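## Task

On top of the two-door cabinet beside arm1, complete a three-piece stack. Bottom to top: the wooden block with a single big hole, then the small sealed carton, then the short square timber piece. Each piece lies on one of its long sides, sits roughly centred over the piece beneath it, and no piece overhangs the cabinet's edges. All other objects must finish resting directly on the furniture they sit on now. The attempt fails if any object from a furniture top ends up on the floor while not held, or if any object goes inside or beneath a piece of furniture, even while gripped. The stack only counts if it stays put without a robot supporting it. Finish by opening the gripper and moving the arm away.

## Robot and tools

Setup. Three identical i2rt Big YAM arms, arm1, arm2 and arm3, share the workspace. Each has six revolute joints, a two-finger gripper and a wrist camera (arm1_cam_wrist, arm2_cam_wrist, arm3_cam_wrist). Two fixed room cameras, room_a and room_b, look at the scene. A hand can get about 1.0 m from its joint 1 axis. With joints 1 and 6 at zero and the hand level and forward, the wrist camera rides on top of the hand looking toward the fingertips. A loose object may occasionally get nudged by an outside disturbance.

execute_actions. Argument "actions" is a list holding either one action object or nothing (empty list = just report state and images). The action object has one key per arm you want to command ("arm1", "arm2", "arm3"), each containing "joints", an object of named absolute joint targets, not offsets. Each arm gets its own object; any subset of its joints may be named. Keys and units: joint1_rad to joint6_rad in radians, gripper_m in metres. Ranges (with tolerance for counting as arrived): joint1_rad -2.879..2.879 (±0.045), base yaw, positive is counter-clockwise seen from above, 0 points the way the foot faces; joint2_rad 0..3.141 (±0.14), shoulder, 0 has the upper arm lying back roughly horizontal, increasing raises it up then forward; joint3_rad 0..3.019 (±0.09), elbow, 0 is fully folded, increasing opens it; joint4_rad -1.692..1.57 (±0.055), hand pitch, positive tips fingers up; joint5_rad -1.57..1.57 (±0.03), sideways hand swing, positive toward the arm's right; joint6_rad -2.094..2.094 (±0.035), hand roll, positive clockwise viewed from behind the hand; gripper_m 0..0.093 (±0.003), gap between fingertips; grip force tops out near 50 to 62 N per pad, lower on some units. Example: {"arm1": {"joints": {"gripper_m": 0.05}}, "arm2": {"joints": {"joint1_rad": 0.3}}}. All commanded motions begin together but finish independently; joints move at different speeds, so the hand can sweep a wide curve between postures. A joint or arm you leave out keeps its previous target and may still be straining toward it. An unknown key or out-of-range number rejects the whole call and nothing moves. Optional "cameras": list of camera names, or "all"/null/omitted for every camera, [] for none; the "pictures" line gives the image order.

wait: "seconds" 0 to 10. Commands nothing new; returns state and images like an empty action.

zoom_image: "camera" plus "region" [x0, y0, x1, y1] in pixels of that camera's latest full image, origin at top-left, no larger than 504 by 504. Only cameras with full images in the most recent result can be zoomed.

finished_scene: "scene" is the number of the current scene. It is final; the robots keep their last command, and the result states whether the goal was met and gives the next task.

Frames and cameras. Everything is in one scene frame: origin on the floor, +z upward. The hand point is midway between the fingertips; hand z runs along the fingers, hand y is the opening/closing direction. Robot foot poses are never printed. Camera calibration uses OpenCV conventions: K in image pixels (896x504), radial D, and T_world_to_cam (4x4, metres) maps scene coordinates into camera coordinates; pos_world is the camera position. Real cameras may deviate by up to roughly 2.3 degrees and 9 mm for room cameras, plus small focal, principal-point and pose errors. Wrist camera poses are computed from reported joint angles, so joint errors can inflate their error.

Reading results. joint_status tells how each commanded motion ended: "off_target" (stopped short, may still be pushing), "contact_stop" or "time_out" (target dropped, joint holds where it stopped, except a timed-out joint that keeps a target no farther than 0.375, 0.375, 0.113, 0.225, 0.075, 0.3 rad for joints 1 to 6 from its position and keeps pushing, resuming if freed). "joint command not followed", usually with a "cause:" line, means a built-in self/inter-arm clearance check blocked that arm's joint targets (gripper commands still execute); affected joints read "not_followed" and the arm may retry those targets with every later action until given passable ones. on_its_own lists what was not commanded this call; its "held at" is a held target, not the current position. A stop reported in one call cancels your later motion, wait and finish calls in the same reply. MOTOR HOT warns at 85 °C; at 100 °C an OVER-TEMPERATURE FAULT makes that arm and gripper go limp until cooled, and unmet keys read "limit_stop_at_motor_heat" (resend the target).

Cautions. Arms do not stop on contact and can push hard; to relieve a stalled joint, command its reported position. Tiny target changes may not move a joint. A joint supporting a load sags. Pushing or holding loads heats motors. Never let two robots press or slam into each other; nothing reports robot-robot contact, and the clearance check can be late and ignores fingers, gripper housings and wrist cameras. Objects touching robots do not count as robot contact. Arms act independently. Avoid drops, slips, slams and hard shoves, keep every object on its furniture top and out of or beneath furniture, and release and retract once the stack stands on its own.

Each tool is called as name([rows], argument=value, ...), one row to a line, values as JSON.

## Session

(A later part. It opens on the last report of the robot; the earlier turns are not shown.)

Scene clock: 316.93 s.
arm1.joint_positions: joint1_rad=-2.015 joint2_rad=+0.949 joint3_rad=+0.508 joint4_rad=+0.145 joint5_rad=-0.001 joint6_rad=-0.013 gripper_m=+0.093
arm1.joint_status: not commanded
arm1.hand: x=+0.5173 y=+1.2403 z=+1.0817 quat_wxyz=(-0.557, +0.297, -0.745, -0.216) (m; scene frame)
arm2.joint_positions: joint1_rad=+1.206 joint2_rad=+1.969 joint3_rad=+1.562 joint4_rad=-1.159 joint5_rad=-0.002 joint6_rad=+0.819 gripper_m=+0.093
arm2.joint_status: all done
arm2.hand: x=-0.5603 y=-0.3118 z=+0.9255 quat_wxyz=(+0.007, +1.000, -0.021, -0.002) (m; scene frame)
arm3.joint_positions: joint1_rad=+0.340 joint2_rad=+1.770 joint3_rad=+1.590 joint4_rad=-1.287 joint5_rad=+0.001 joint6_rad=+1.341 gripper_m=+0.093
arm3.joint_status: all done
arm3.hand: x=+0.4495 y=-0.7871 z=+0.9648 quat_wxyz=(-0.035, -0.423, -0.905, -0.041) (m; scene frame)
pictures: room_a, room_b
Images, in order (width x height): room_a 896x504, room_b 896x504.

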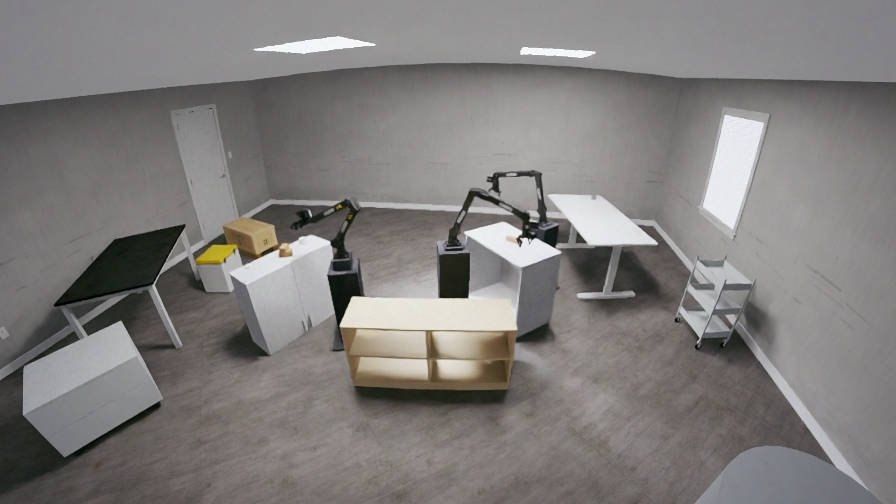

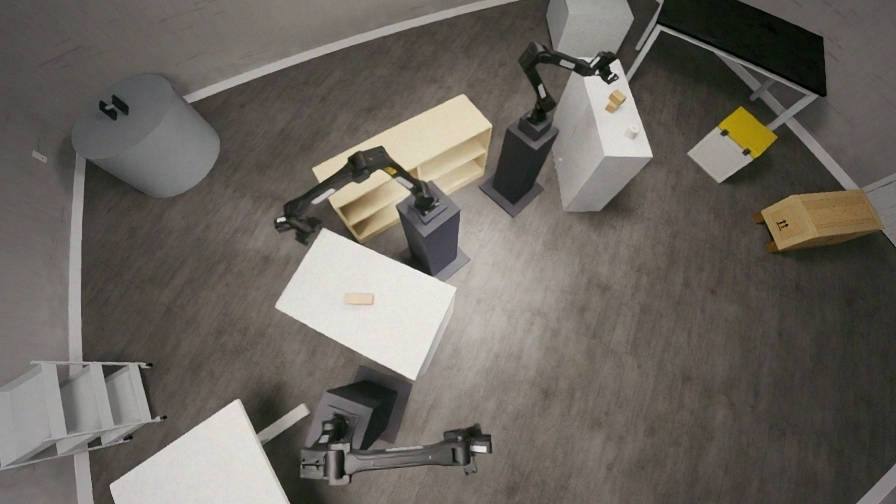

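execute_actions([
  {"arm2": {"joints": {"joint1_rad": 1.816}}},
], cameras=["arm2_cam_wrist"])

Scene clock: 324.60 s.
arm1.joint_positions: joint1_rad=-2.015 joint2_rad=+0.949 joint3_rad=+0.508 joint4_rad=+0.145 joint5_rad=-0.001 joint6_rad=-0.013 gripper_m=+0.093
arm1.joint_status: not commanded
arm1.hand: x=+0.5173 y=+1.2403 z=+1.0817 quat_wxyz=(-0.557, +0.297, -0.745, -0.216) (m; scene frame)
arm2.joint_positions: joint1_rad=+1.813 joint2_rad=+1.969 joint3_rad=+1.562 joint4_rad=-1.159 joint5_rad=-0.001 joint6_rad=+0.821 gripper_m=+0.093
arm2.joint_status: all done
arm2.hand: x=-0.2526 y=-0.4765 z=+0.9261 quat_wxyz=(+0.006, +0.961, +0.278, -0.003) (m; scene frame)
arm3.joint_positions: joint1_rad=+0.340 joint2_rad=+1.770 joint3_rad=+1.590 joint4_rad=-1.287 joint5_rad=+0.001 joint6_rad=+1.341 gripper_m=+0.093
arm3.joint_status: not commanded
arm3.hand: x=+0.4495 y=-0.7871 z=+0.9648 quat_wxyz=(-0.035, -0.423, -0.905, -0.041) (m; scene frame)
pictures: arm2_cam_wrist
camera_calibration (this result's frames):
arm2_cam_wrist: T_world_to_cam=[[-0.516721, 0.856067, -0.0121624, 0.290134], [0.695855, 0.428209, 0.576561, -0.151127], [0.498784, 0.289458, -0.816963, 1.14638], [0, 0, 0, 1]] pos_world=[-0.316715, -0.51549, 1.02721]
Images, in order (width x height): arm2_cam_wrist 896x504.

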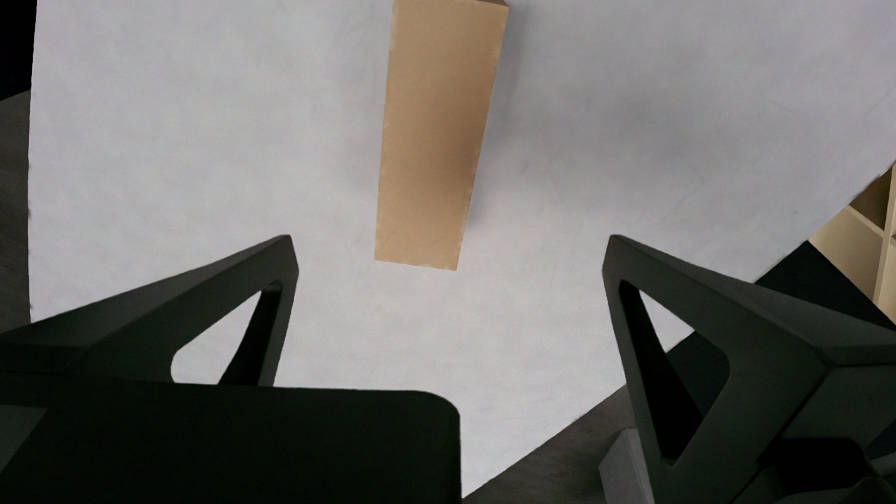

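zoom_image(camera="arm2_cam_wrist", region=[340, 0, 560, 290])

Region (340, 0, 560, 290) of arm2_cam_wrist's 896x504 image, scaled by 1.738, with more detail than that image has; it fills the left 382 columns of this view, and the rest is white.

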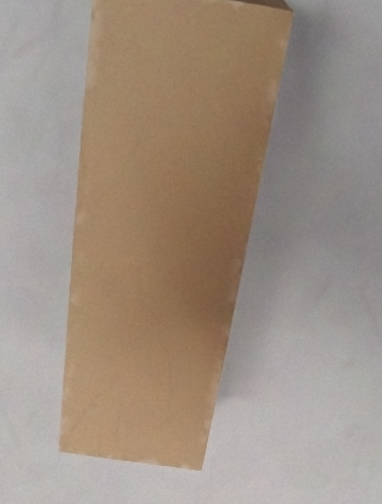

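execute_actions([
  {"arm2": {"joints": {"joint1_rad": 1.84, "joint2_rad": 2.118, "joint3_rad": 1.513, "joint4_rad": -0.931, "joint6_rad": 0.995}}},
], cameras=["arm2_cam_wrist"])

Scene clock: 376.03 s.
arm1.joint_positions: joint1_rad=-2.015 joint2_rad=+0.949 joint3_rad=+0.508 joint4_rad=+0.145 joint5_rad=-0.001 joint6_rad=-0.013 gripper_m=+0.093
arm1.joint_status: not commanded
arm1.hand: x=+0.5173 y=+1.2403 z=+1.0817 quat_wxyz=(-0.557, +0.297, -0.745, -0.216) (m; scene frame)
arm2.joint_positions: joint1_rad=+1.833 joint2_rad=+2.133 joint3_rad=+1.507 joint4_rad=-0.942 joint5_rad=-0.001 joint6_rad=+0.982 gripper_m=+0.093
arm2.joint_status: all done
arm2.hand: x=-0.2434 y=-0.4875 z=+0.8148 quat_wxyz=(+0.006, +0.978, +0.209, -0.002) (m; scene frame)
arm3.joint_positions: joint1_rad=+0.340 joint2_rad=+1.770 joint3_rad=+1.590 joint4_rad=-1.287 joint5_rad=+0.001 joint6_rad=+1.341 gripper_m=+0.093
arm3.joint_status: not commanded
arm3.hand: x=+0.4495 y=-0.7871 z=+0.9648 quat_wxyz=(-0.035, -0.423, -0.905, -0.041) (m; scene frame)
pictures: arm2_cam_wrist
camera_calibration (this result's frames):
arm2_cam_wrist: T_world_to_cam=[[-0.390431, 0.92056, -0.0114841, 0.364592], [0.74801, 0.324471, 0.578964, -0.128557], [0.536698, 0.217455, -0.815272, 1.02677], [0, 0, 0, 1]] pos_world=[-0.312554, -0.517192, 0.915712]
Images, in order (width x height): arm2_cam_wrist 896x504.

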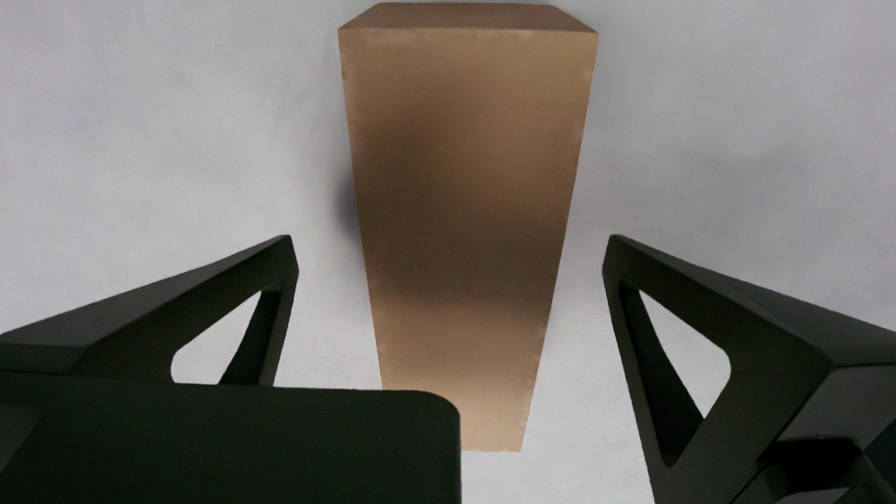

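execute_actions([
  {"arm2": {"joints": {"gripper_m": 0.035}}},
], cameras=["arm2_cam_wrist"])

execute_actions([
  {"arm2": {"joints": {"joint2_rad": 1.93, "joint4_rad": -1.145}}},
], cameras=[])

Scene clock: 381.70 s.
arm1.joint_positions: joint1_rad=-2.015 joint2_rad=+0.949 joint3_rad=+0.508 joint4_rad=+0.145 joint5_rad=-0.001 joint6_rad=-0.013 gripper_m=+0.093
arm1.joint_status: not commanded
arm1.hand: x=+0.5173 y=+1.2403 z=+1.0817 quat_wxyz=(-0.557, +0.297, -0.745, -0.216) (m; scene frame)
arm2.joint_positions: joint1_rad=+1.833 joint2_rad=+2.133 joint3_rad=+1.507 joint4_rad=-0.941 joint5_rad=+0.000 joint6_rad=+0.983 gripper_m=+0.045
arm2.joint_status: gripper_m off_target (ended at +0.045, target +0.035)
arm2.hand: x=-0.2435 y=-0.4877 z=+0.8148 quat_wxyz=(+0.006, +0.978, +0.208, -0.003) (m; scene frame)
arm3.joint_positions: joint1_rad=+0.340 joint2_rad=+1.770 joint3_rad=+1.590 joint4_rad=-1.287 joint5_rad=+0.001 joint6_rad=+1.341 gripper_m=+0.093
arm3.joint_status: not commanded
arm3.hand: x=+0.4495 y=-0.7871 z=+0.9648 quat_wxyz=(-0.035, -0.423, -0.905, -0.041) (m; scene frame)
pictures: arm2_cam_wrist
camera_calibration (this result's frames):
arm2_cam_wrist: T_world_to_cam=[[-0.38903, 0.921146, -0.0120485, 0.365845], [0.749042, 0.323904, 0.577946, -0.12754], [0.536276, 0.215813, -0.815986, 1.0266], [0, 0, 0, 1]] pos_world=[-0.312682, -0.51724, 0.915809]
Images, in order (width x height): arm2_cam_wrist 896x504.

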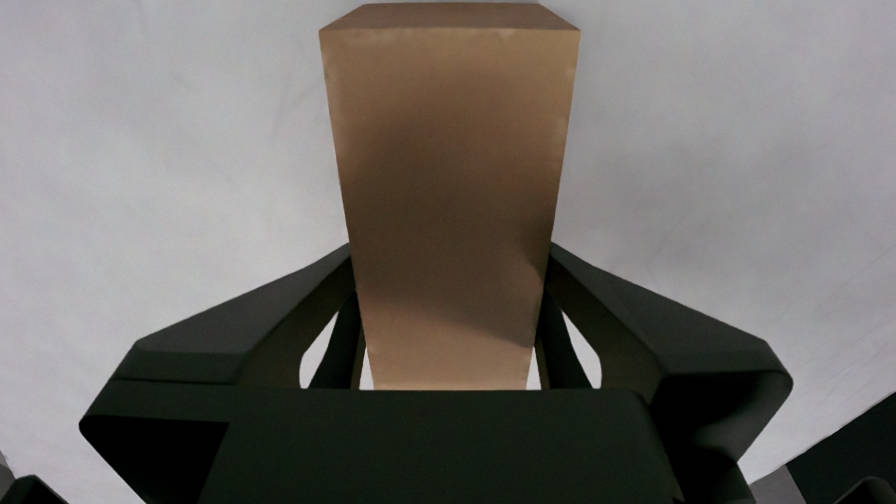

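Scene clock: 382.87 s.
arm1.joint_positions: joint1_rad=-2.015 joint2_rad=+0.949 joint3_rad=+0.508 joint4_rad=+0.145 joint5_rad=-0.001 joint6_rad=-0.013 gripper_m=+0.093
arm1.joint_status: not commanded
arm1.hand: x=+0.5173 y=+1.2403 z=+1.0817 quat_wxyz=(-0.557, +0.297, -0.745, -0.216) (m; scene frame)
arm2.joint_positions: joint1_rad=+1.833 joint2_rad=+1.921 joint3_rad=+1.505 joint4_rad=-1.136 joint5_rad=+0.000 joint6_rad=+0.983 gripper_m=+0.045
arm2.joint_status: all done
arm2.hand: x=-0.2395 y=-0.4651 z=+0.9325 quat_wxyz=(+0.013, +0.978, +0.208, -0.006) (m; scene frame)
arm3.joint_positions: joint1_rad=+0.340 joint2_rad=+1.770 joint3_rad=+1.590 joint4_rad=-1.287 joint5_rad=+0.001 joint6_rad=+1.341 gripper_m=+0.093
arm3.joint_status: not commanded
arm3.hand: x=+0.4495 y=-0.7871 z=+0.9648 quat_wxyz=(-0.035, -0.423, -0.905, -0.041) (m; scene frame)
pictures: none
No camera images: the call's "cameras" was empty. Leave "cameras" out to get every camera's image.

execute_actions([
  {"arm2": {"joints": {"joint1_rad": -0.665, "joint3_rad": 1.95, "joint4_rad": -1.58}}},
], cameras=["arm2_cam_wrist", "room_a", "room_b"])

Scene clock: 410.27 s.
arm1.joint_positions: joint1_rad=-2.015 joint2_rad=+0.949 joint3_rad=+0.508 joint4_rad=+0.145 joint5_rad=-0.001 joint6_rad=-0.013 gripper_m=+0.093
arm1.joint_status: not commanded
arm1.hand: x=+0.5173 y=+1.2403 z=+1.0817 quat_wxyz=(-0.557, +0.297, -0.745, -0.216) (m; scene frame)
arm2.joint_positions: joint1_rad=-0.673 joint2_rad=+1.950 joint3_rad=+1.914 joint4_rad=-1.570 joint5_rad=+0.001 joint6_rad=+0.983 gripper_m=+0.045
arm2.joint_status: all done
arm2.hand: x=-0.4127 y=+0.6320 z=+1.0584 quat_wxyz=(+0.004, +0.503, -0.864, +0.021) (m; scene frame)
arm3.joint_positions: joint1_rad=+0.340 joint2_rad=+1.770 joint3_rad=+1.590 joint4_rad=-1.287 joint5_rad=+0.001 joint6_rad=+1.341 gripper_m=+0.093
arm3.joint_status: not commanded
arm3.hand: x=+0.4495 y=-0.7871 z=+0.9648 quat_wxyz=(-0.035, -0.423, -0.905, -0.041) (m; scene frame)
pictures: arm2_cam_wrist, room_a, room_b
camera_calibration (this result's frames):
arm2_cam_wrist: T_world_to_cam=[[0.859841, -0.509629, 0.0308499, 0.645748], [-0.421864, -0.675131, 0.605168, -0.38497], [-0.287584, -0.533363, -0.7955, 1.18624], [0, 0, 0, 1]] pos_world=[-0.376503, 0.701881, 1.1567]
Images, in order (width x height): arm2_cam_wrist 896x504, room_a 896x504, room_b 896x504.

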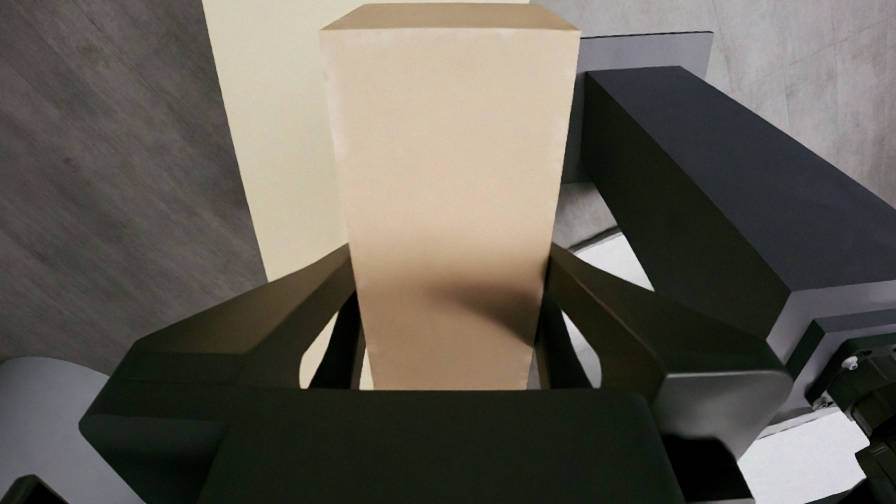

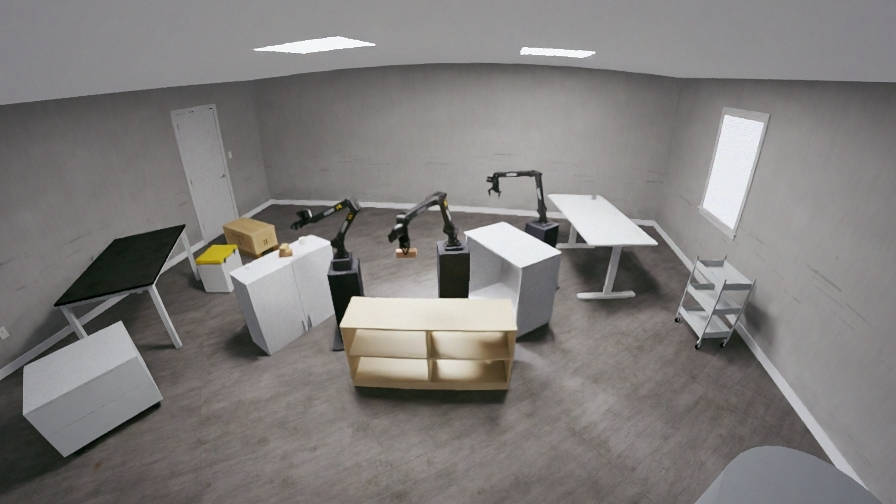

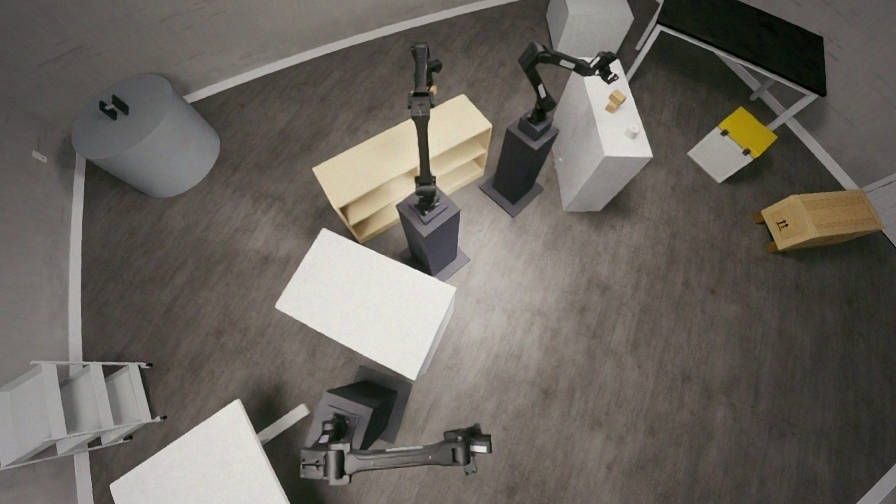

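execute_actions([
  {"arm2": {"joints": {"joint1_rad": -0.732, "joint2_rad": 2.48, "joint4_rad": -0.98}}},
], cameras=["arm2_cam_wrist", "room_a"])

Scene clock: 462.50 s.
arm1.joint_positions: joint1_rad=-2.015 joint2_rad=+0.949 joint3_rad=+0.508 joint4_rad=+0.145 joint5_rad=-0.001 joint6_rad=-0.013 gripper_m=+0.093
arm1.joint_status: not commanded
arm1.hand: x=+0.5173 y=+1.2403 z=+1.0817 quat_wxyz=(-0.557, +0.297, -0.745, -0.216) (m; scene frame)
arm2.joint_positions: joint1_rad=-0.736 joint2_rad=+2.499 joint3_rad=+1.922 joint4_rad=-0.989 joint5_rad=+0.000 joint6_rad=+0.983 gripper_m=+0.045
arm2.joint_status: all done
arm2.hand: x=-0.4146 y=+0.7263 z=+0.7086 quat_wxyz=(+0.003, +0.476, -0.879, +0.001) (m; scene frame)
arm3.joint_positions: joint1_rad=+0.340 joint2_rad=+1.770 joint3_rad=+1.590 joint4_rad=-1.287 joint5_rad=+0.001 joint6_rad=+1.341 gripper_m=+0.093
arm3.joint_status: not commanded
arm3.hand: x=+0.4495 y=-0.7871 z=+0.9648 quat_wxyz=(-0.035, -0.423, -0.905, -0.041) (m; scene frame)
pictures: arm2_cam_wrist, room_a
camera_calibration (this result's frames):
arm2_cam_wrist: T_world_to_cam=[[0.826158, -0.563431, -0.00298112, 0.755434], [-0.453946, -0.668735, 0.588835, -0.116748], [-0.333762, -0.485117, -0.808248, 0.912555], [0, 0, 0, 1]] pos_world=[-0.372529, 0.790258, 0.808568]
Images, in order (width x height): arm2_cam_wrist 896x504, room_a 896x504.

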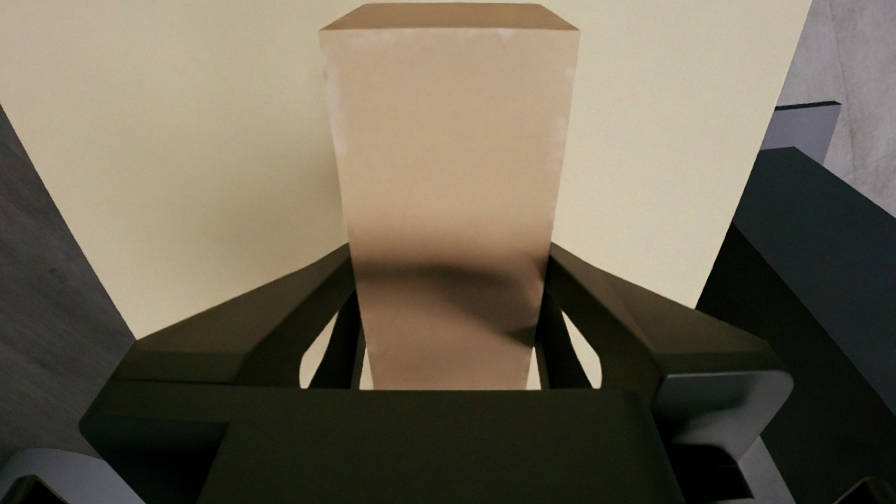

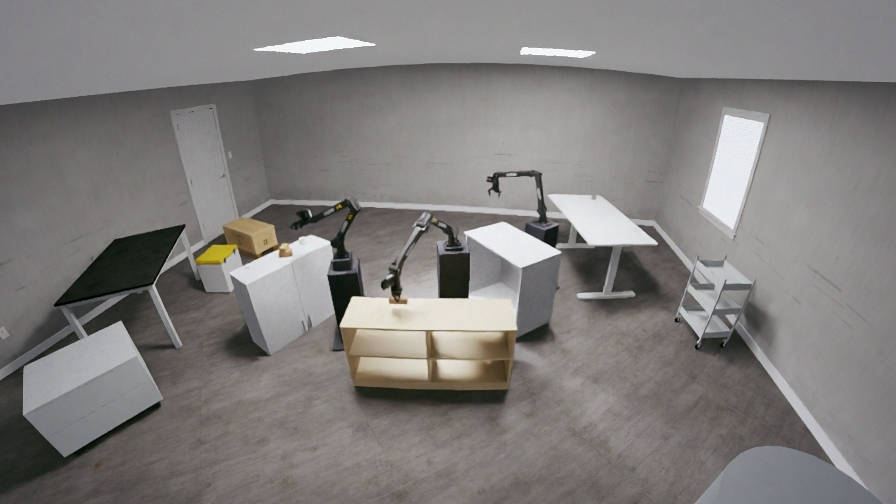

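execute_actions([
  {"arm2": {"joints": {"joint2_rad": 2.55, "joint4_rad": -0.915}}},
], cameras=["arm2_cam_wrist", "room_a"])

Scene clock: 470.70 s.
arm1.joint_positions: joint1_rad=-2.015 joint2_rad=+0.949 joint3_rad=+0.508 joint4_rad=+0.145 joint5_rad=-0.001 joint6_rad=-0.013 gripper_m=+0.093
arm1.joint_status: not commanded
arm1.hand: x=+0.5173 y=+1.2403 z=+1.0817 quat_wxyz=(-0.557, +0.297, -0.745, -0.216) (m; scene frame)
arm2.joint_positions: joint1_rad=-0.736 joint2_rad=+2.549 joint3_rad=+1.922 joint4_rad=-0.925 joint5_rad=+0.000 joint6_rad=+0.983 gripper_m=+0.045
arm2.joint_status: all done
arm2.hand: x=-0.4150 y=+0.7268 z=+0.6757 quat_wxyz=(+0.002, +0.476, -0.879, -0.006) (m; scene frame)
arm3.joint_positions: joint1_rad=+0.340 joint2_rad=+1.770 joint3_rad=+1.590 joint4_rad=-1.287 joint5_rad=+0.001 joint6_rad=+1.341 gripper_m=+0.093
arm3.joint_status: not commanded
arm3.hand: x=+0.4495 y=-0.7871 z=+0.9648 quat_wxyz=(-0.035, -0.423, -0.905, -0.041) (m; scene frame)
pictures: arm2_cam_wrist, room_a
camera_calibration (this result's frames):
arm2_cam_wrist: T_world_to_cam=[[0.826064, -0.563388, -0.0145624, 0.763666], [-0.450831, -0.676093, 0.582795, -0.0865783], [-0.338185, -0.474861, -0.812489, 0.879665], [0, 0, 0, 1]] pos_world=[-0.37238, 0.789424, 0.776296]
Images, in order (width x height): arm2_cam_wrist 896x504, room_a 896x504.

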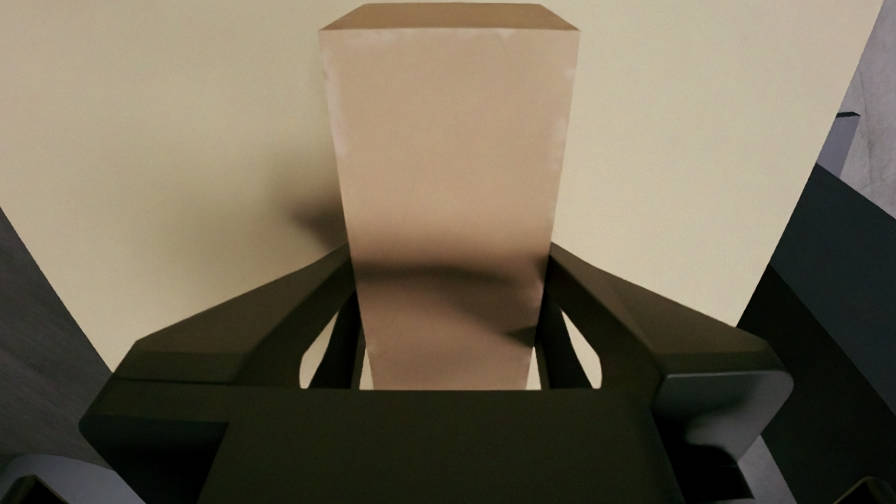

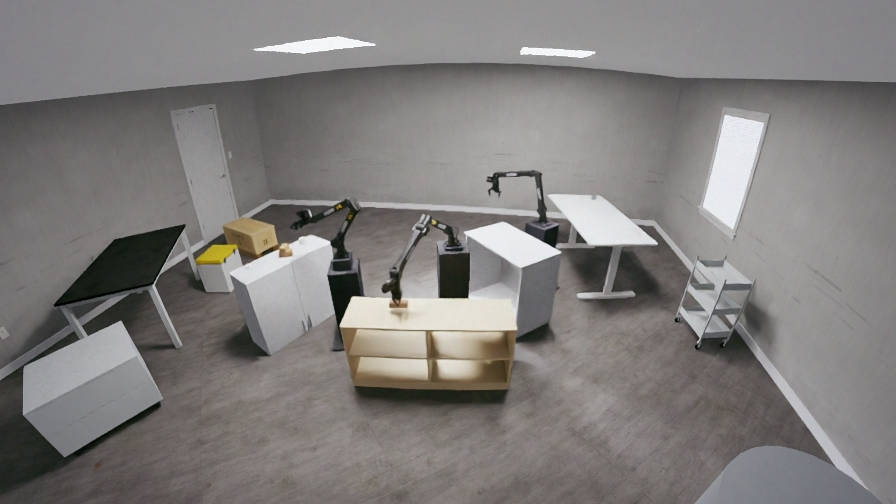

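execute_actions([
  {"arm2": {"joints": {"joint2_rad": 2.585}}},
], cameras=["arm2_cam_wrist", "room_a"])

Scene clock: 476.07 s.
arm1.joint_positions: joint1_rad=-2.015 joint2_rad=+0.949 joint3_rad=+0.508 joint4_rad=+0.145 joint5_rad=-0.001 joint6_rad=-0.013 gripper_m=+0.093
arm1.joint_status: not commanded
arm1.hand: x=+0.5173 y=+1.2403 z=+1.0817 quat_wxyz=(-0.557, +0.297, -0.745, -0.216) (m; scene frame)
arm2.joint_positions: joint1_rad=-0.736 joint2_rad=+2.578 joint3_rad=+1.922 joint4_rad=-0.925 joint5_rad=+0.000 joint6_rad=+0.983 gripper_m=+0.045
arm2.joint_status: all done
arm2.hand: x=-0.4114 y=+0.7179 z=+0.6564 quat_wxyz=(+0.004, +0.476, -0.879, +0.008) (m; scene frame)
arm3.joint_positions: joint1_rad=+0.340 joint2_rad=+1.770 joint3_rad=+1.590 joint4_rad=-1.287 joint5_rad=+0.001 joint6_rad=+1.341 gripper_m=+0.093
arm3.joint_status: not commanded
arm3.hand: x=+0.4495 y=-0.7871 z=+0.9648 quat_wxyz=(-0.035, -0.423, -0.905, -0.041) (m; scene frame)
pictures: arm2_cam_wrist, room_a
camera_calibration (this result's frames):
arm2_cam_wrist: T_world_to_cam=[[0.826188, -0.563308, 0.00988679, 0.739325], [-0.457445, -0.660472, 0.595416, -0.101841], [-0.328873, -0.496448, -0.803356, 0.874315], [0, 0, 0, 1]] pos_world=[-0.369869, 0.783257, 0.755715]
Images, in order (width x height): arm2_cam_wrist 896x504, room_a 896x504.

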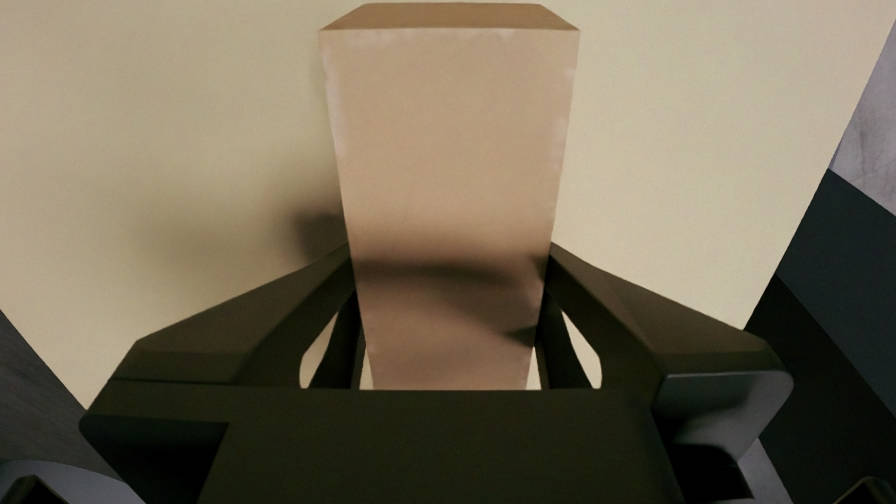

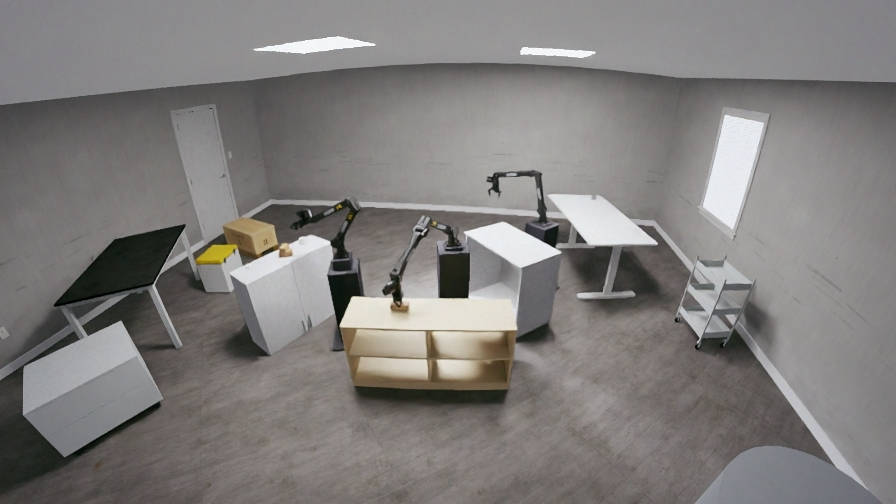

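execute_actions([
  {"arm2": {"joints": {"joint2_rad": 2.605}}},
], cameras=["arm2_cam_wrist", "room_a"])

Scene clock: 480.20 s.
arm1.joint_positions: joint1_rad=-2.015 joint2_rad=+0.949 joint3_rad=+0.508 joint4_rad=+0.145 joint5_rad=-0.001 joint6_rad=-0.013 gripper_m=+0.093
arm1.joint_status: not commanded
arm1.hand: x=+0.5173 y=+1.2403 z=+1.0817 quat_wxyz=(-0.557, +0.297, -0.745, -0.216) (m; scene frame)
arm2.joint_positions: joint1_rad=-0.736 joint2_rad=+2.590 joint3_rad=+1.922 joint4_rad=-0.924 joint5_rad=+0.001 joint6_rad=+0.984 gripper_m=+0.045
arm2.joint_status: all done
arm2.hand: x=-0.4097 y=+0.7145 z=+0.6484 quat_wxyz=(+0.003, +0.476, -0.879, +0.014) (m; scene frame)
arm3.joint_positions: joint1_rad=+0.340 joint2_rad=+1.770 joint3_rad=+1.590 joint4_rad=-1.287 joint5_rad=+0.001 joint6_rad=+1.341 gripper_m=+0.093
arm3.joint_status: not commanded
arm3.hand: x=+0.4495 y=-0.7871 z=+0.9648 quat_wxyz=(-0.035, -0.423, -0.905, -0.041) (m; scene frame)
pictures: arm2_cam_wrist, room_a
camera_calibration (this result's frames):
arm2_cam_wrist: T_world_to_cam=[[0.82573, -0.563727, 0.0195217, 0.729979], [-0.46104, -0.65457, 0.59915, -0.106728], [-0.324979, -0.503736, -0.800399, 0.871627], [0, 0, 0, 1]] pos_world=[-0.368711, 0.780718, 0.747345]
Images, in order (width x height): arm2_cam_wrist 896x504, room_a 896x504.

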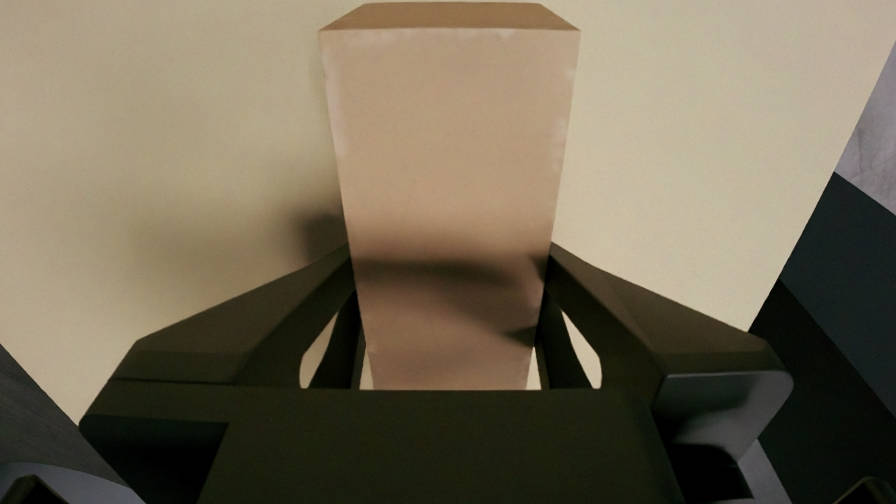

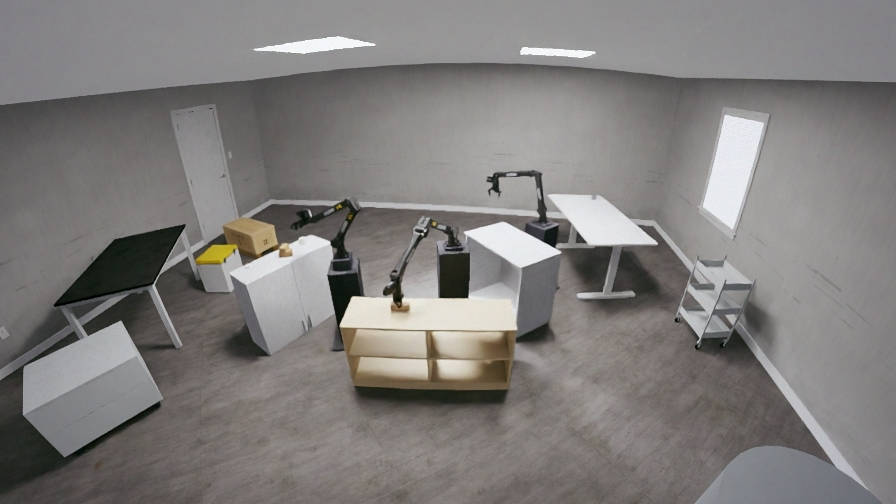

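execute_actions([
  {"arm2": {"joints": {"joint2_rad": 2.615, "joint4_rad": -0.895}}},
], cameras=["arm2_cam_wrist", "room_a"])

Scene clock: 485.30 s.
arm1.joint_positions: joint1_rad=-2.015 joint2_rad=+0.949 joint3_rad=+0.508 joint4_rad=+0.145 joint5_rad=-0.001 joint6_rad=-0.013 gripper_m=+0.093
arm1.joint_status: not commanded
arm1.hand: x=+0.5173 y=+1.2403 z=+1.0817 quat_wxyz=(-0.557, +0.297, -0.745, -0.216) (m; scene frame)
arm2.joint_positions: joint1_rad=-0.736 joint2_rad=+2.591 joint3_rad=+1.922 joint4_rad=-0.907 joint5_rad=+0.001 joint6_rad=+0.985 gripper_m=+0.045
arm2.joint_status: all done
arm2.hand: x=-0.4112 y=+0.7180 z=+0.6478 quat_wxyz=(+0.003, +0.476, -0.880, +0.006) (m; scene frame)
arm3.joint_positions: joint1_rad=+0.340 joint2_rad=+1.770 joint3_rad=+1.590 joint4_rad=-1.287 joint5_rad=+0.001 joint6_rad=+1.341 gripper_m=+0.093
arm3.joint_status: not commanded
arm3.hand: x=+0.4495 y=-0.7871 z=+0.9648 quat_wxyz=(-0.035, -0.423, -0.905, -0.041) (m; scene frame)
pictures: arm2_cam_wrist, room_a
camera_calibration (this result's frames):
arm2_cam_wrist: T_world_to_cam=[[0.825543, -0.564304, 0.00633157, 0.742052], [-0.457686, -0.662918, 0.592506, -0.0931219], [-0.330156, -0.492037, -0.805541, 0.865225], [0, 0, 0, 1]] pos_world=[-0.369557, 0.782733, 0.747451]
Images, in order (width x height): arm2_cam_wrist 896x504, room_a 896x504.

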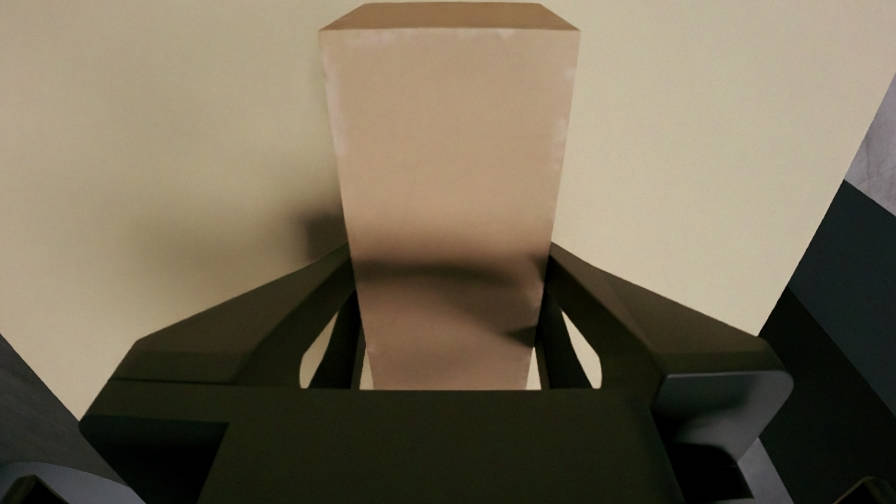

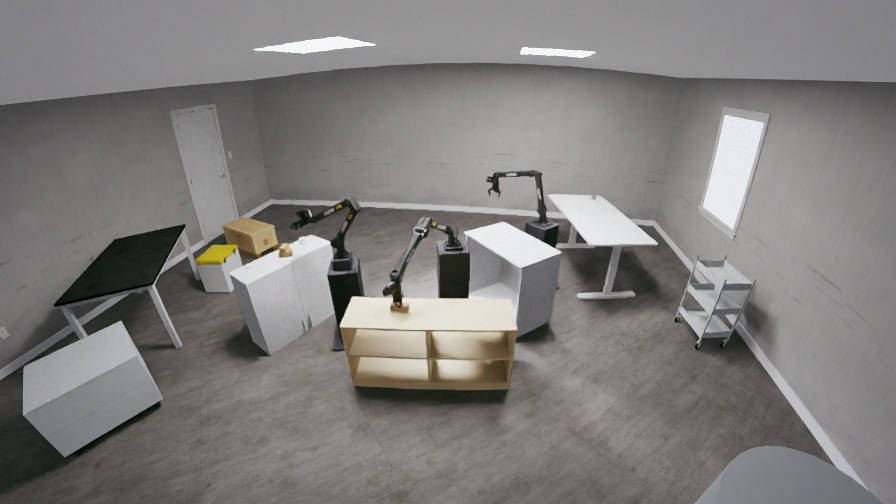

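execute_actions([
  {"arm2": {"joints": {"joint2_rad": 2.591, "joint4_rad": -0.907, "gripper_m": 0.093}}},
], cameras=["arm2_cam_wrist"])

execute_actions([
  {"arm2": {"joints": {"joint2_rad": 2.25, "joint4_rad": -1.25}}, "arm1": {"joints": {"joint1_rad": -0.6, "joint2_rad": 1.4, "joint3_rad": 1.44, "joint4_rad": -0.97}}},
], cameras=["room_a", "room_b"])

Scene clock: 493.37 s.
arm1.joint_positions: joint1_rad=-2.015 joint2_rad=+0.949 joint3_rad=+0.508 joint4_rad=+0.145 joint5_rad=-0.001 joint6_rad=-0.013 gripper_m=+0.093
arm1.joint_status: not commanded
arm1.hand: x=+0.5173 y=+1.2403 z=+1.0817 quat_wxyz=(-0.557, +0.297, -0.745, -0.216) (m; scene frame)
arm2.joint_positions: joint1_rad=-0.736 joint2_rad=+2.591 joint3_rad=+1.922 joint4_rad=-0.907 joint5_rad=+0.001 joint6_rad=+0.985 gripper_m=+0.093
arm2.joint_status: all done
arm2.hand: x=-0.4112 y=+0.7180 z=+0.6478 quat_wxyz=(+0.003, +0.476, -0.880, +0.006) (m; scene frame)
arm3.joint_positions: joint1_rad=+0.340 joint2_rad=+1.770 joint3_rad=+1.590 joint4_rad=-1.287 joint5_rad=+0.001 joint6_rad=+1.341 gripper_m=+0.093
arm3.joint_status: not commanded
arm3.hand: x=+0.4495 y=-0.7871 z=+0.9648 quat_wxyz=(-0.035, -0.423, -0.905, -0.041) (m; scene frame)
pictures: arm2_cam_wrist
camera_calibration (this result's frames):
arm2_cam_wrist: T_world_to_cam=[[0.825543, -0.564304, 0.00633157, 0.742052], [-0.457686, -0.662918, 0.592506, -0.0931219], [-0.330156, -0.492037, -0.805541, 0.865225], [0, 0, 0, 1]] pos_world=[-0.369557, 0.782733, 0.747451]
Images, in order (width x height): arm2_cam_wrist 896x504.

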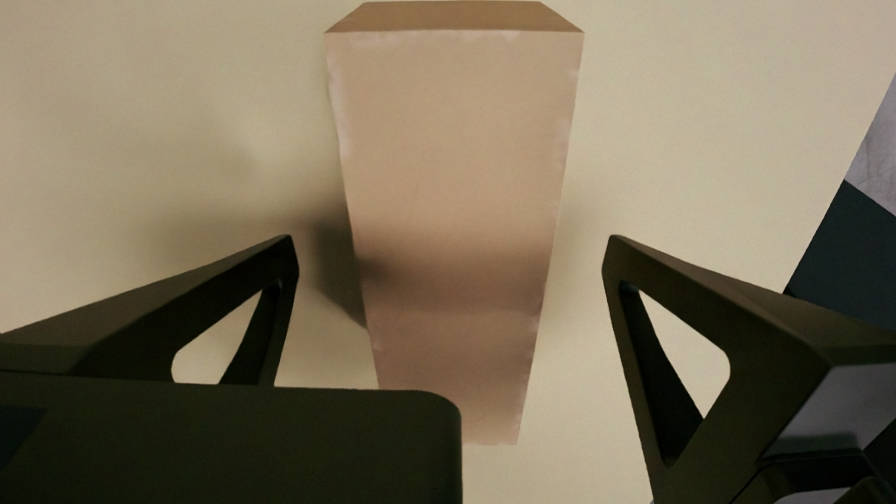

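Scene clock: 495.07 s.
arm1.joint_positions: joint1_rad=-0.597 joint2_rad=+1.416 joint3_rad=+1.390 joint4_rad=-0.953 joint5_rad=+0.000 joint6_rad=-0.012 gripper_m=+0.093
arm1.joint_status: all done
arm1.hand: x=-0.1112 y=+1.3987 z=+1.1388 quat_wxyz=(-0.141, +0.848, -0.442, -0.257) (m; scene frame)
arm2.joint_positions: joint1_rad=-0.736 joint2_rad=+2.242 joint3_rad=+1.939 joint4_rad=-1.241 joint5_rad=+0.001 joint6_rad=+0.985 gripper_m=+0.093
arm2.joint_status: all done
arm2.hand: x=-0.4119 y=+0.7230 z=+0.8847 quat_wxyz=(+0.001, +0.475, -0.880, -0.010) (m; scene frame)
arm3.joint_positions: joint1_rad=+0.340 joint2_rad=+1.770 joint3_rad=+1.590 joint4_rad=-1.287 joint5_rad=+0.001 joint6_rad=+1.341 gripper_m=+0.093
arm3.joint_status: not commanded
arm3.hand: x=+0.4495 y=-0.7871 z=+0.9648 quat_wxyz=(-0.035, -0.423, -0.905, -0.041) (m; scene frame)
pictures: room_a, room_b
Images, in order (width x height): room_a 896x504, room_b 896x504.

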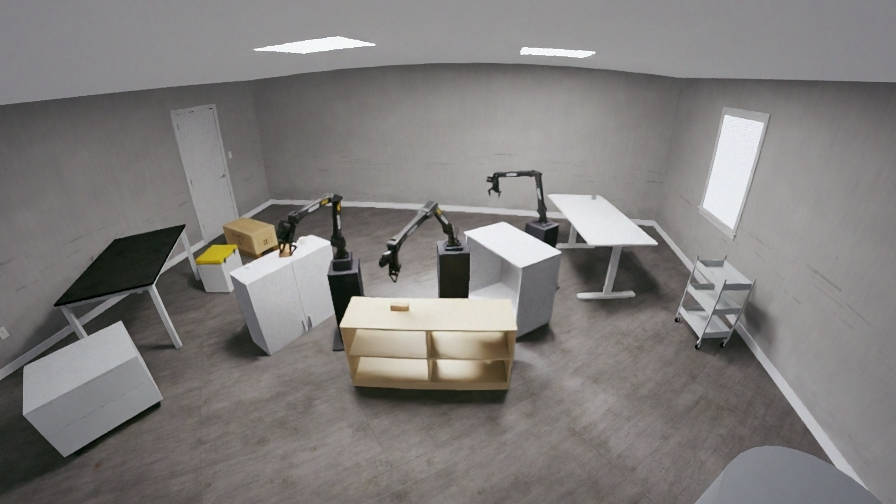

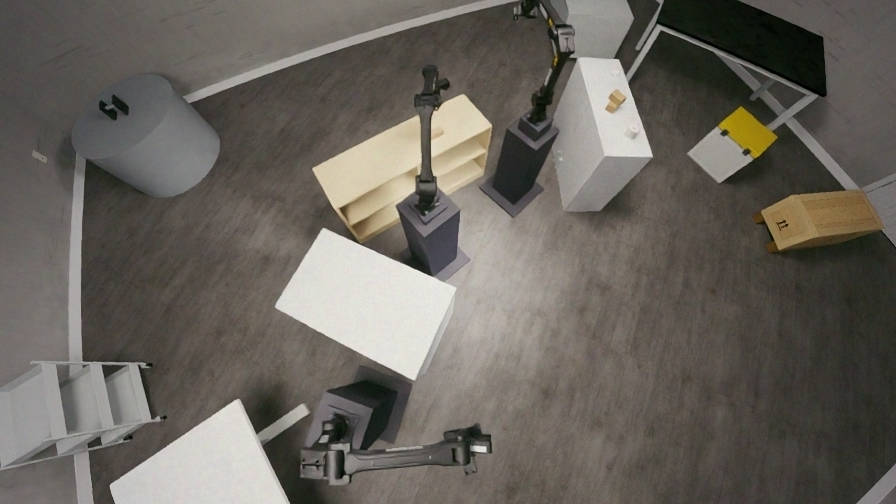

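execute_actions([
  {"arm2": {"joints": {"joint1_rad": 0.55, "joint2_rad": 1.9}}, "arm1": {"joints": {"joint1_rad": 0.732, "joint2_rad": 2.25, "joint3_rad": 1.79, "joint4_rad": -1.075, "joint6_rad": -0.647, "gripper_m": 0.093}}},
], cameras=["arm1_cam_wrist", "room_b"])

Scene clock: 538.23 s.
arm1.joint_positions: joint1_rad=+0.723 joint2_rad=+2.280 joint3_rad=+1.773 joint4_rad=-1.060 joint5_rad=-0.002 joint6_rad=-0.632 gripper_m=+0.093
arm1.joint_status: all done
arm1.hand: x=-0.4192 y=+0.7246 z=+0.7749 quat_wxyz=(-0.002, +0.883, +0.469, +0.001) (m; scene frame)
arm2.joint_positions: joint1_rad=+0.559 joint2_rad=+1.900 joint3_rad=+1.943 joint4_rad=-1.242 joint5_rad=-0.002 joint6_rad=+0.985 gripper_m=+0.093
arm2.joint_status: all done
arm2.hand: x=-0.8171 y=+0.0110 z=+1.1208 quat_wxyz=(+0.103, +0.894, -0.408, -0.156) (m; scene frame)
arm3.joint_positions: joint1_rad=+0.340 joint2_rad=+1.770 joint3_rad=+1.590 joint4_rad=-1.287 joint5_rad=+0.001 joint6_rad=+1.341 gripper_m=+0.093
arm3.joint_status: not commanded
arm3.hand: x=+0.4495 y=-0.7871 z=+0.9648 quat_wxyz=(-0.035, -0.423, -0.905, -0.041) (m; scene frame)
pictures: arm1_cam_wrist, room_b
camera_calibration (this result's frames):
arm1_cam_wrist: T_world_to_cam=[[-0.840653, 0.541574, 0.000219377, -0.747439], [0.443394, 0.688021, 0.574482, -0.746007], [0.310973, 0.483037, -0.818517, 0.53428], [0, 0, 0, 1]] pos_world=[-0.463708, 0.659985, 0.866048]
Images, in order (width x height): arm1_cam_wrist 896x504, room_b 896x504.

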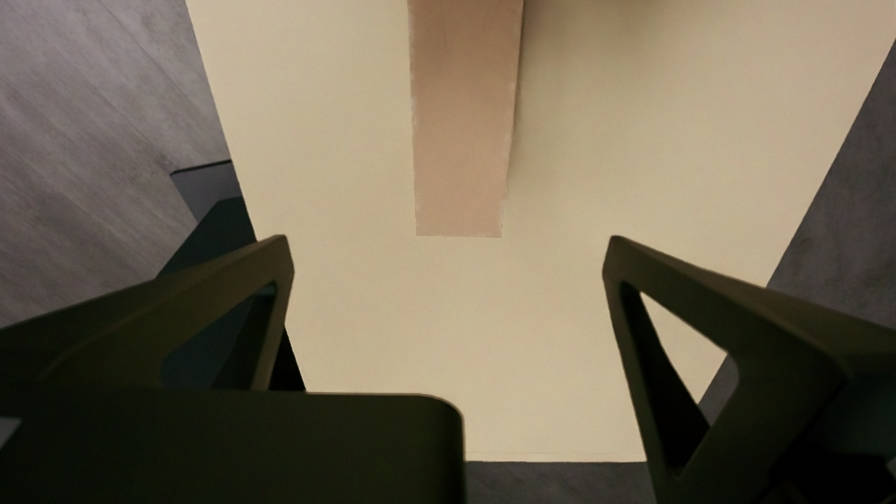

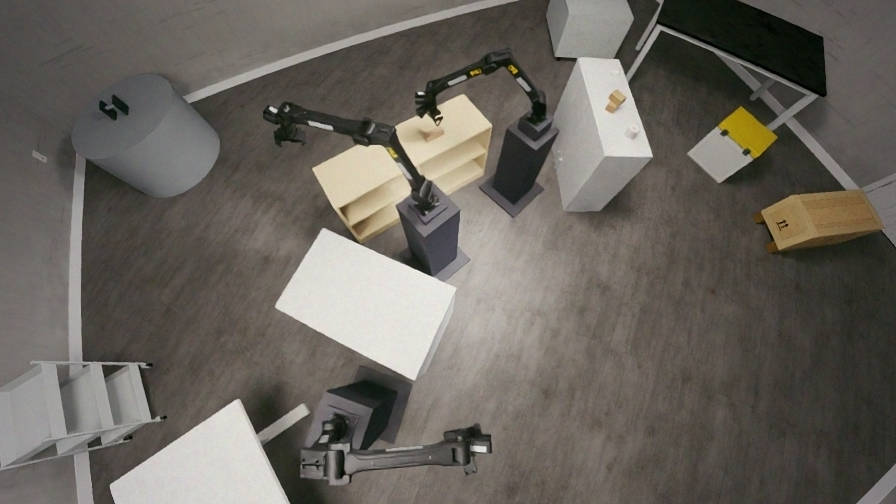

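execute_actions([
  {"arm1": {"joints": {"joint1_rad": 0.743, "joint2_rad": 2.49, "joint3_rad": 1.885, "joint4_rad": -0.906}}},
], cameras=["arm1_cam_wrist"])

Scene clock: 582.30 s.
arm1.joint_positions: joint1_rad=+0.735 joint2_rad=+2.509 joint3_rad=+1.865 joint4_rad=-0.920 joint5_rad=-0.002 joint6_rad=-0.632 gripper_m=+0.093
arm1.joint_status: all done
arm1.hand: x=-0.4344 y=+0.7113 z=+0.6567 quat_wxyz=(-0.002, +0.880, +0.474, +0.000) (m; scene frame)
arm2.joint_positions: joint1_rad=+0.559 joint2_rad=+1.900 joint3_rad=+1.943 joint4_rad=-1.242 joint5_rad=-0.002 joint6_rad=+0.985 gripper_m=+0.093
arm2.joint_status: not commanded
arm2.hand: x=-0.8171 y=+0.0110 z=+1.1208 quat_wxyz=(+0.103, +0.894, -0.408, -0.156) (m; scene frame)
arm3.joint_positions: joint1_rad=+0.340 joint2_rad=+1.770 joint3_rad=+1.590 joint4_rad=-1.287 joint5_rad=+0.001 joint6_rad=+1.341 gripper_m=+0.093
arm3.joint_status: not commanded
arm3.hand: x=+0.4495 y=-0.7871 z=+0.9648 quat_wxyz=(-0.035, -0.423, -0.905, -0.041) (m; scene frame)
pictures: arm1_cam_wrist
camera_calibration (this result's frames):
arm1_cam_wrist: T_world_to_cam=[[-0.847205, 0.531265, 0.00130092, -0.74921], [0.435938, 0.693785, 0.573254, -0.668749], [0.303647, 0.486231, -0.819377, 0.443771], [0, 0, 0, 1]] pos_world=[-0.477951, 0.646222, 0.747953]
Images, in order (width x height): arm1_cam_wrist 896x504.

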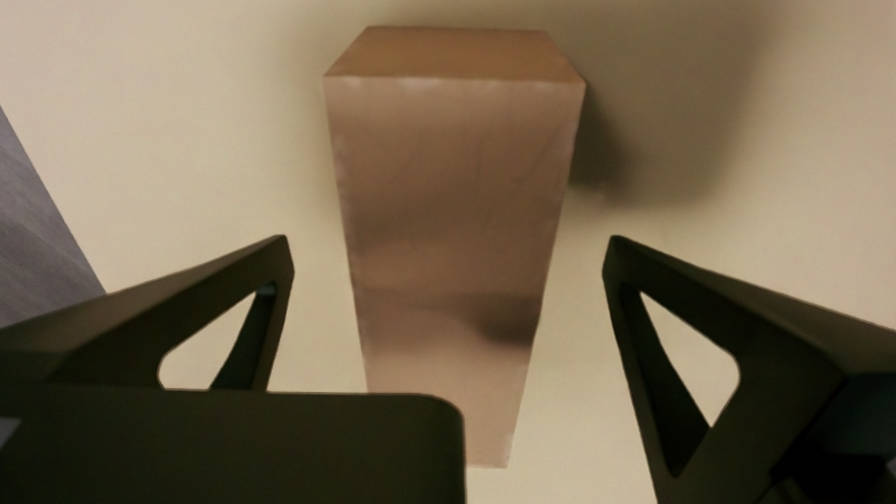

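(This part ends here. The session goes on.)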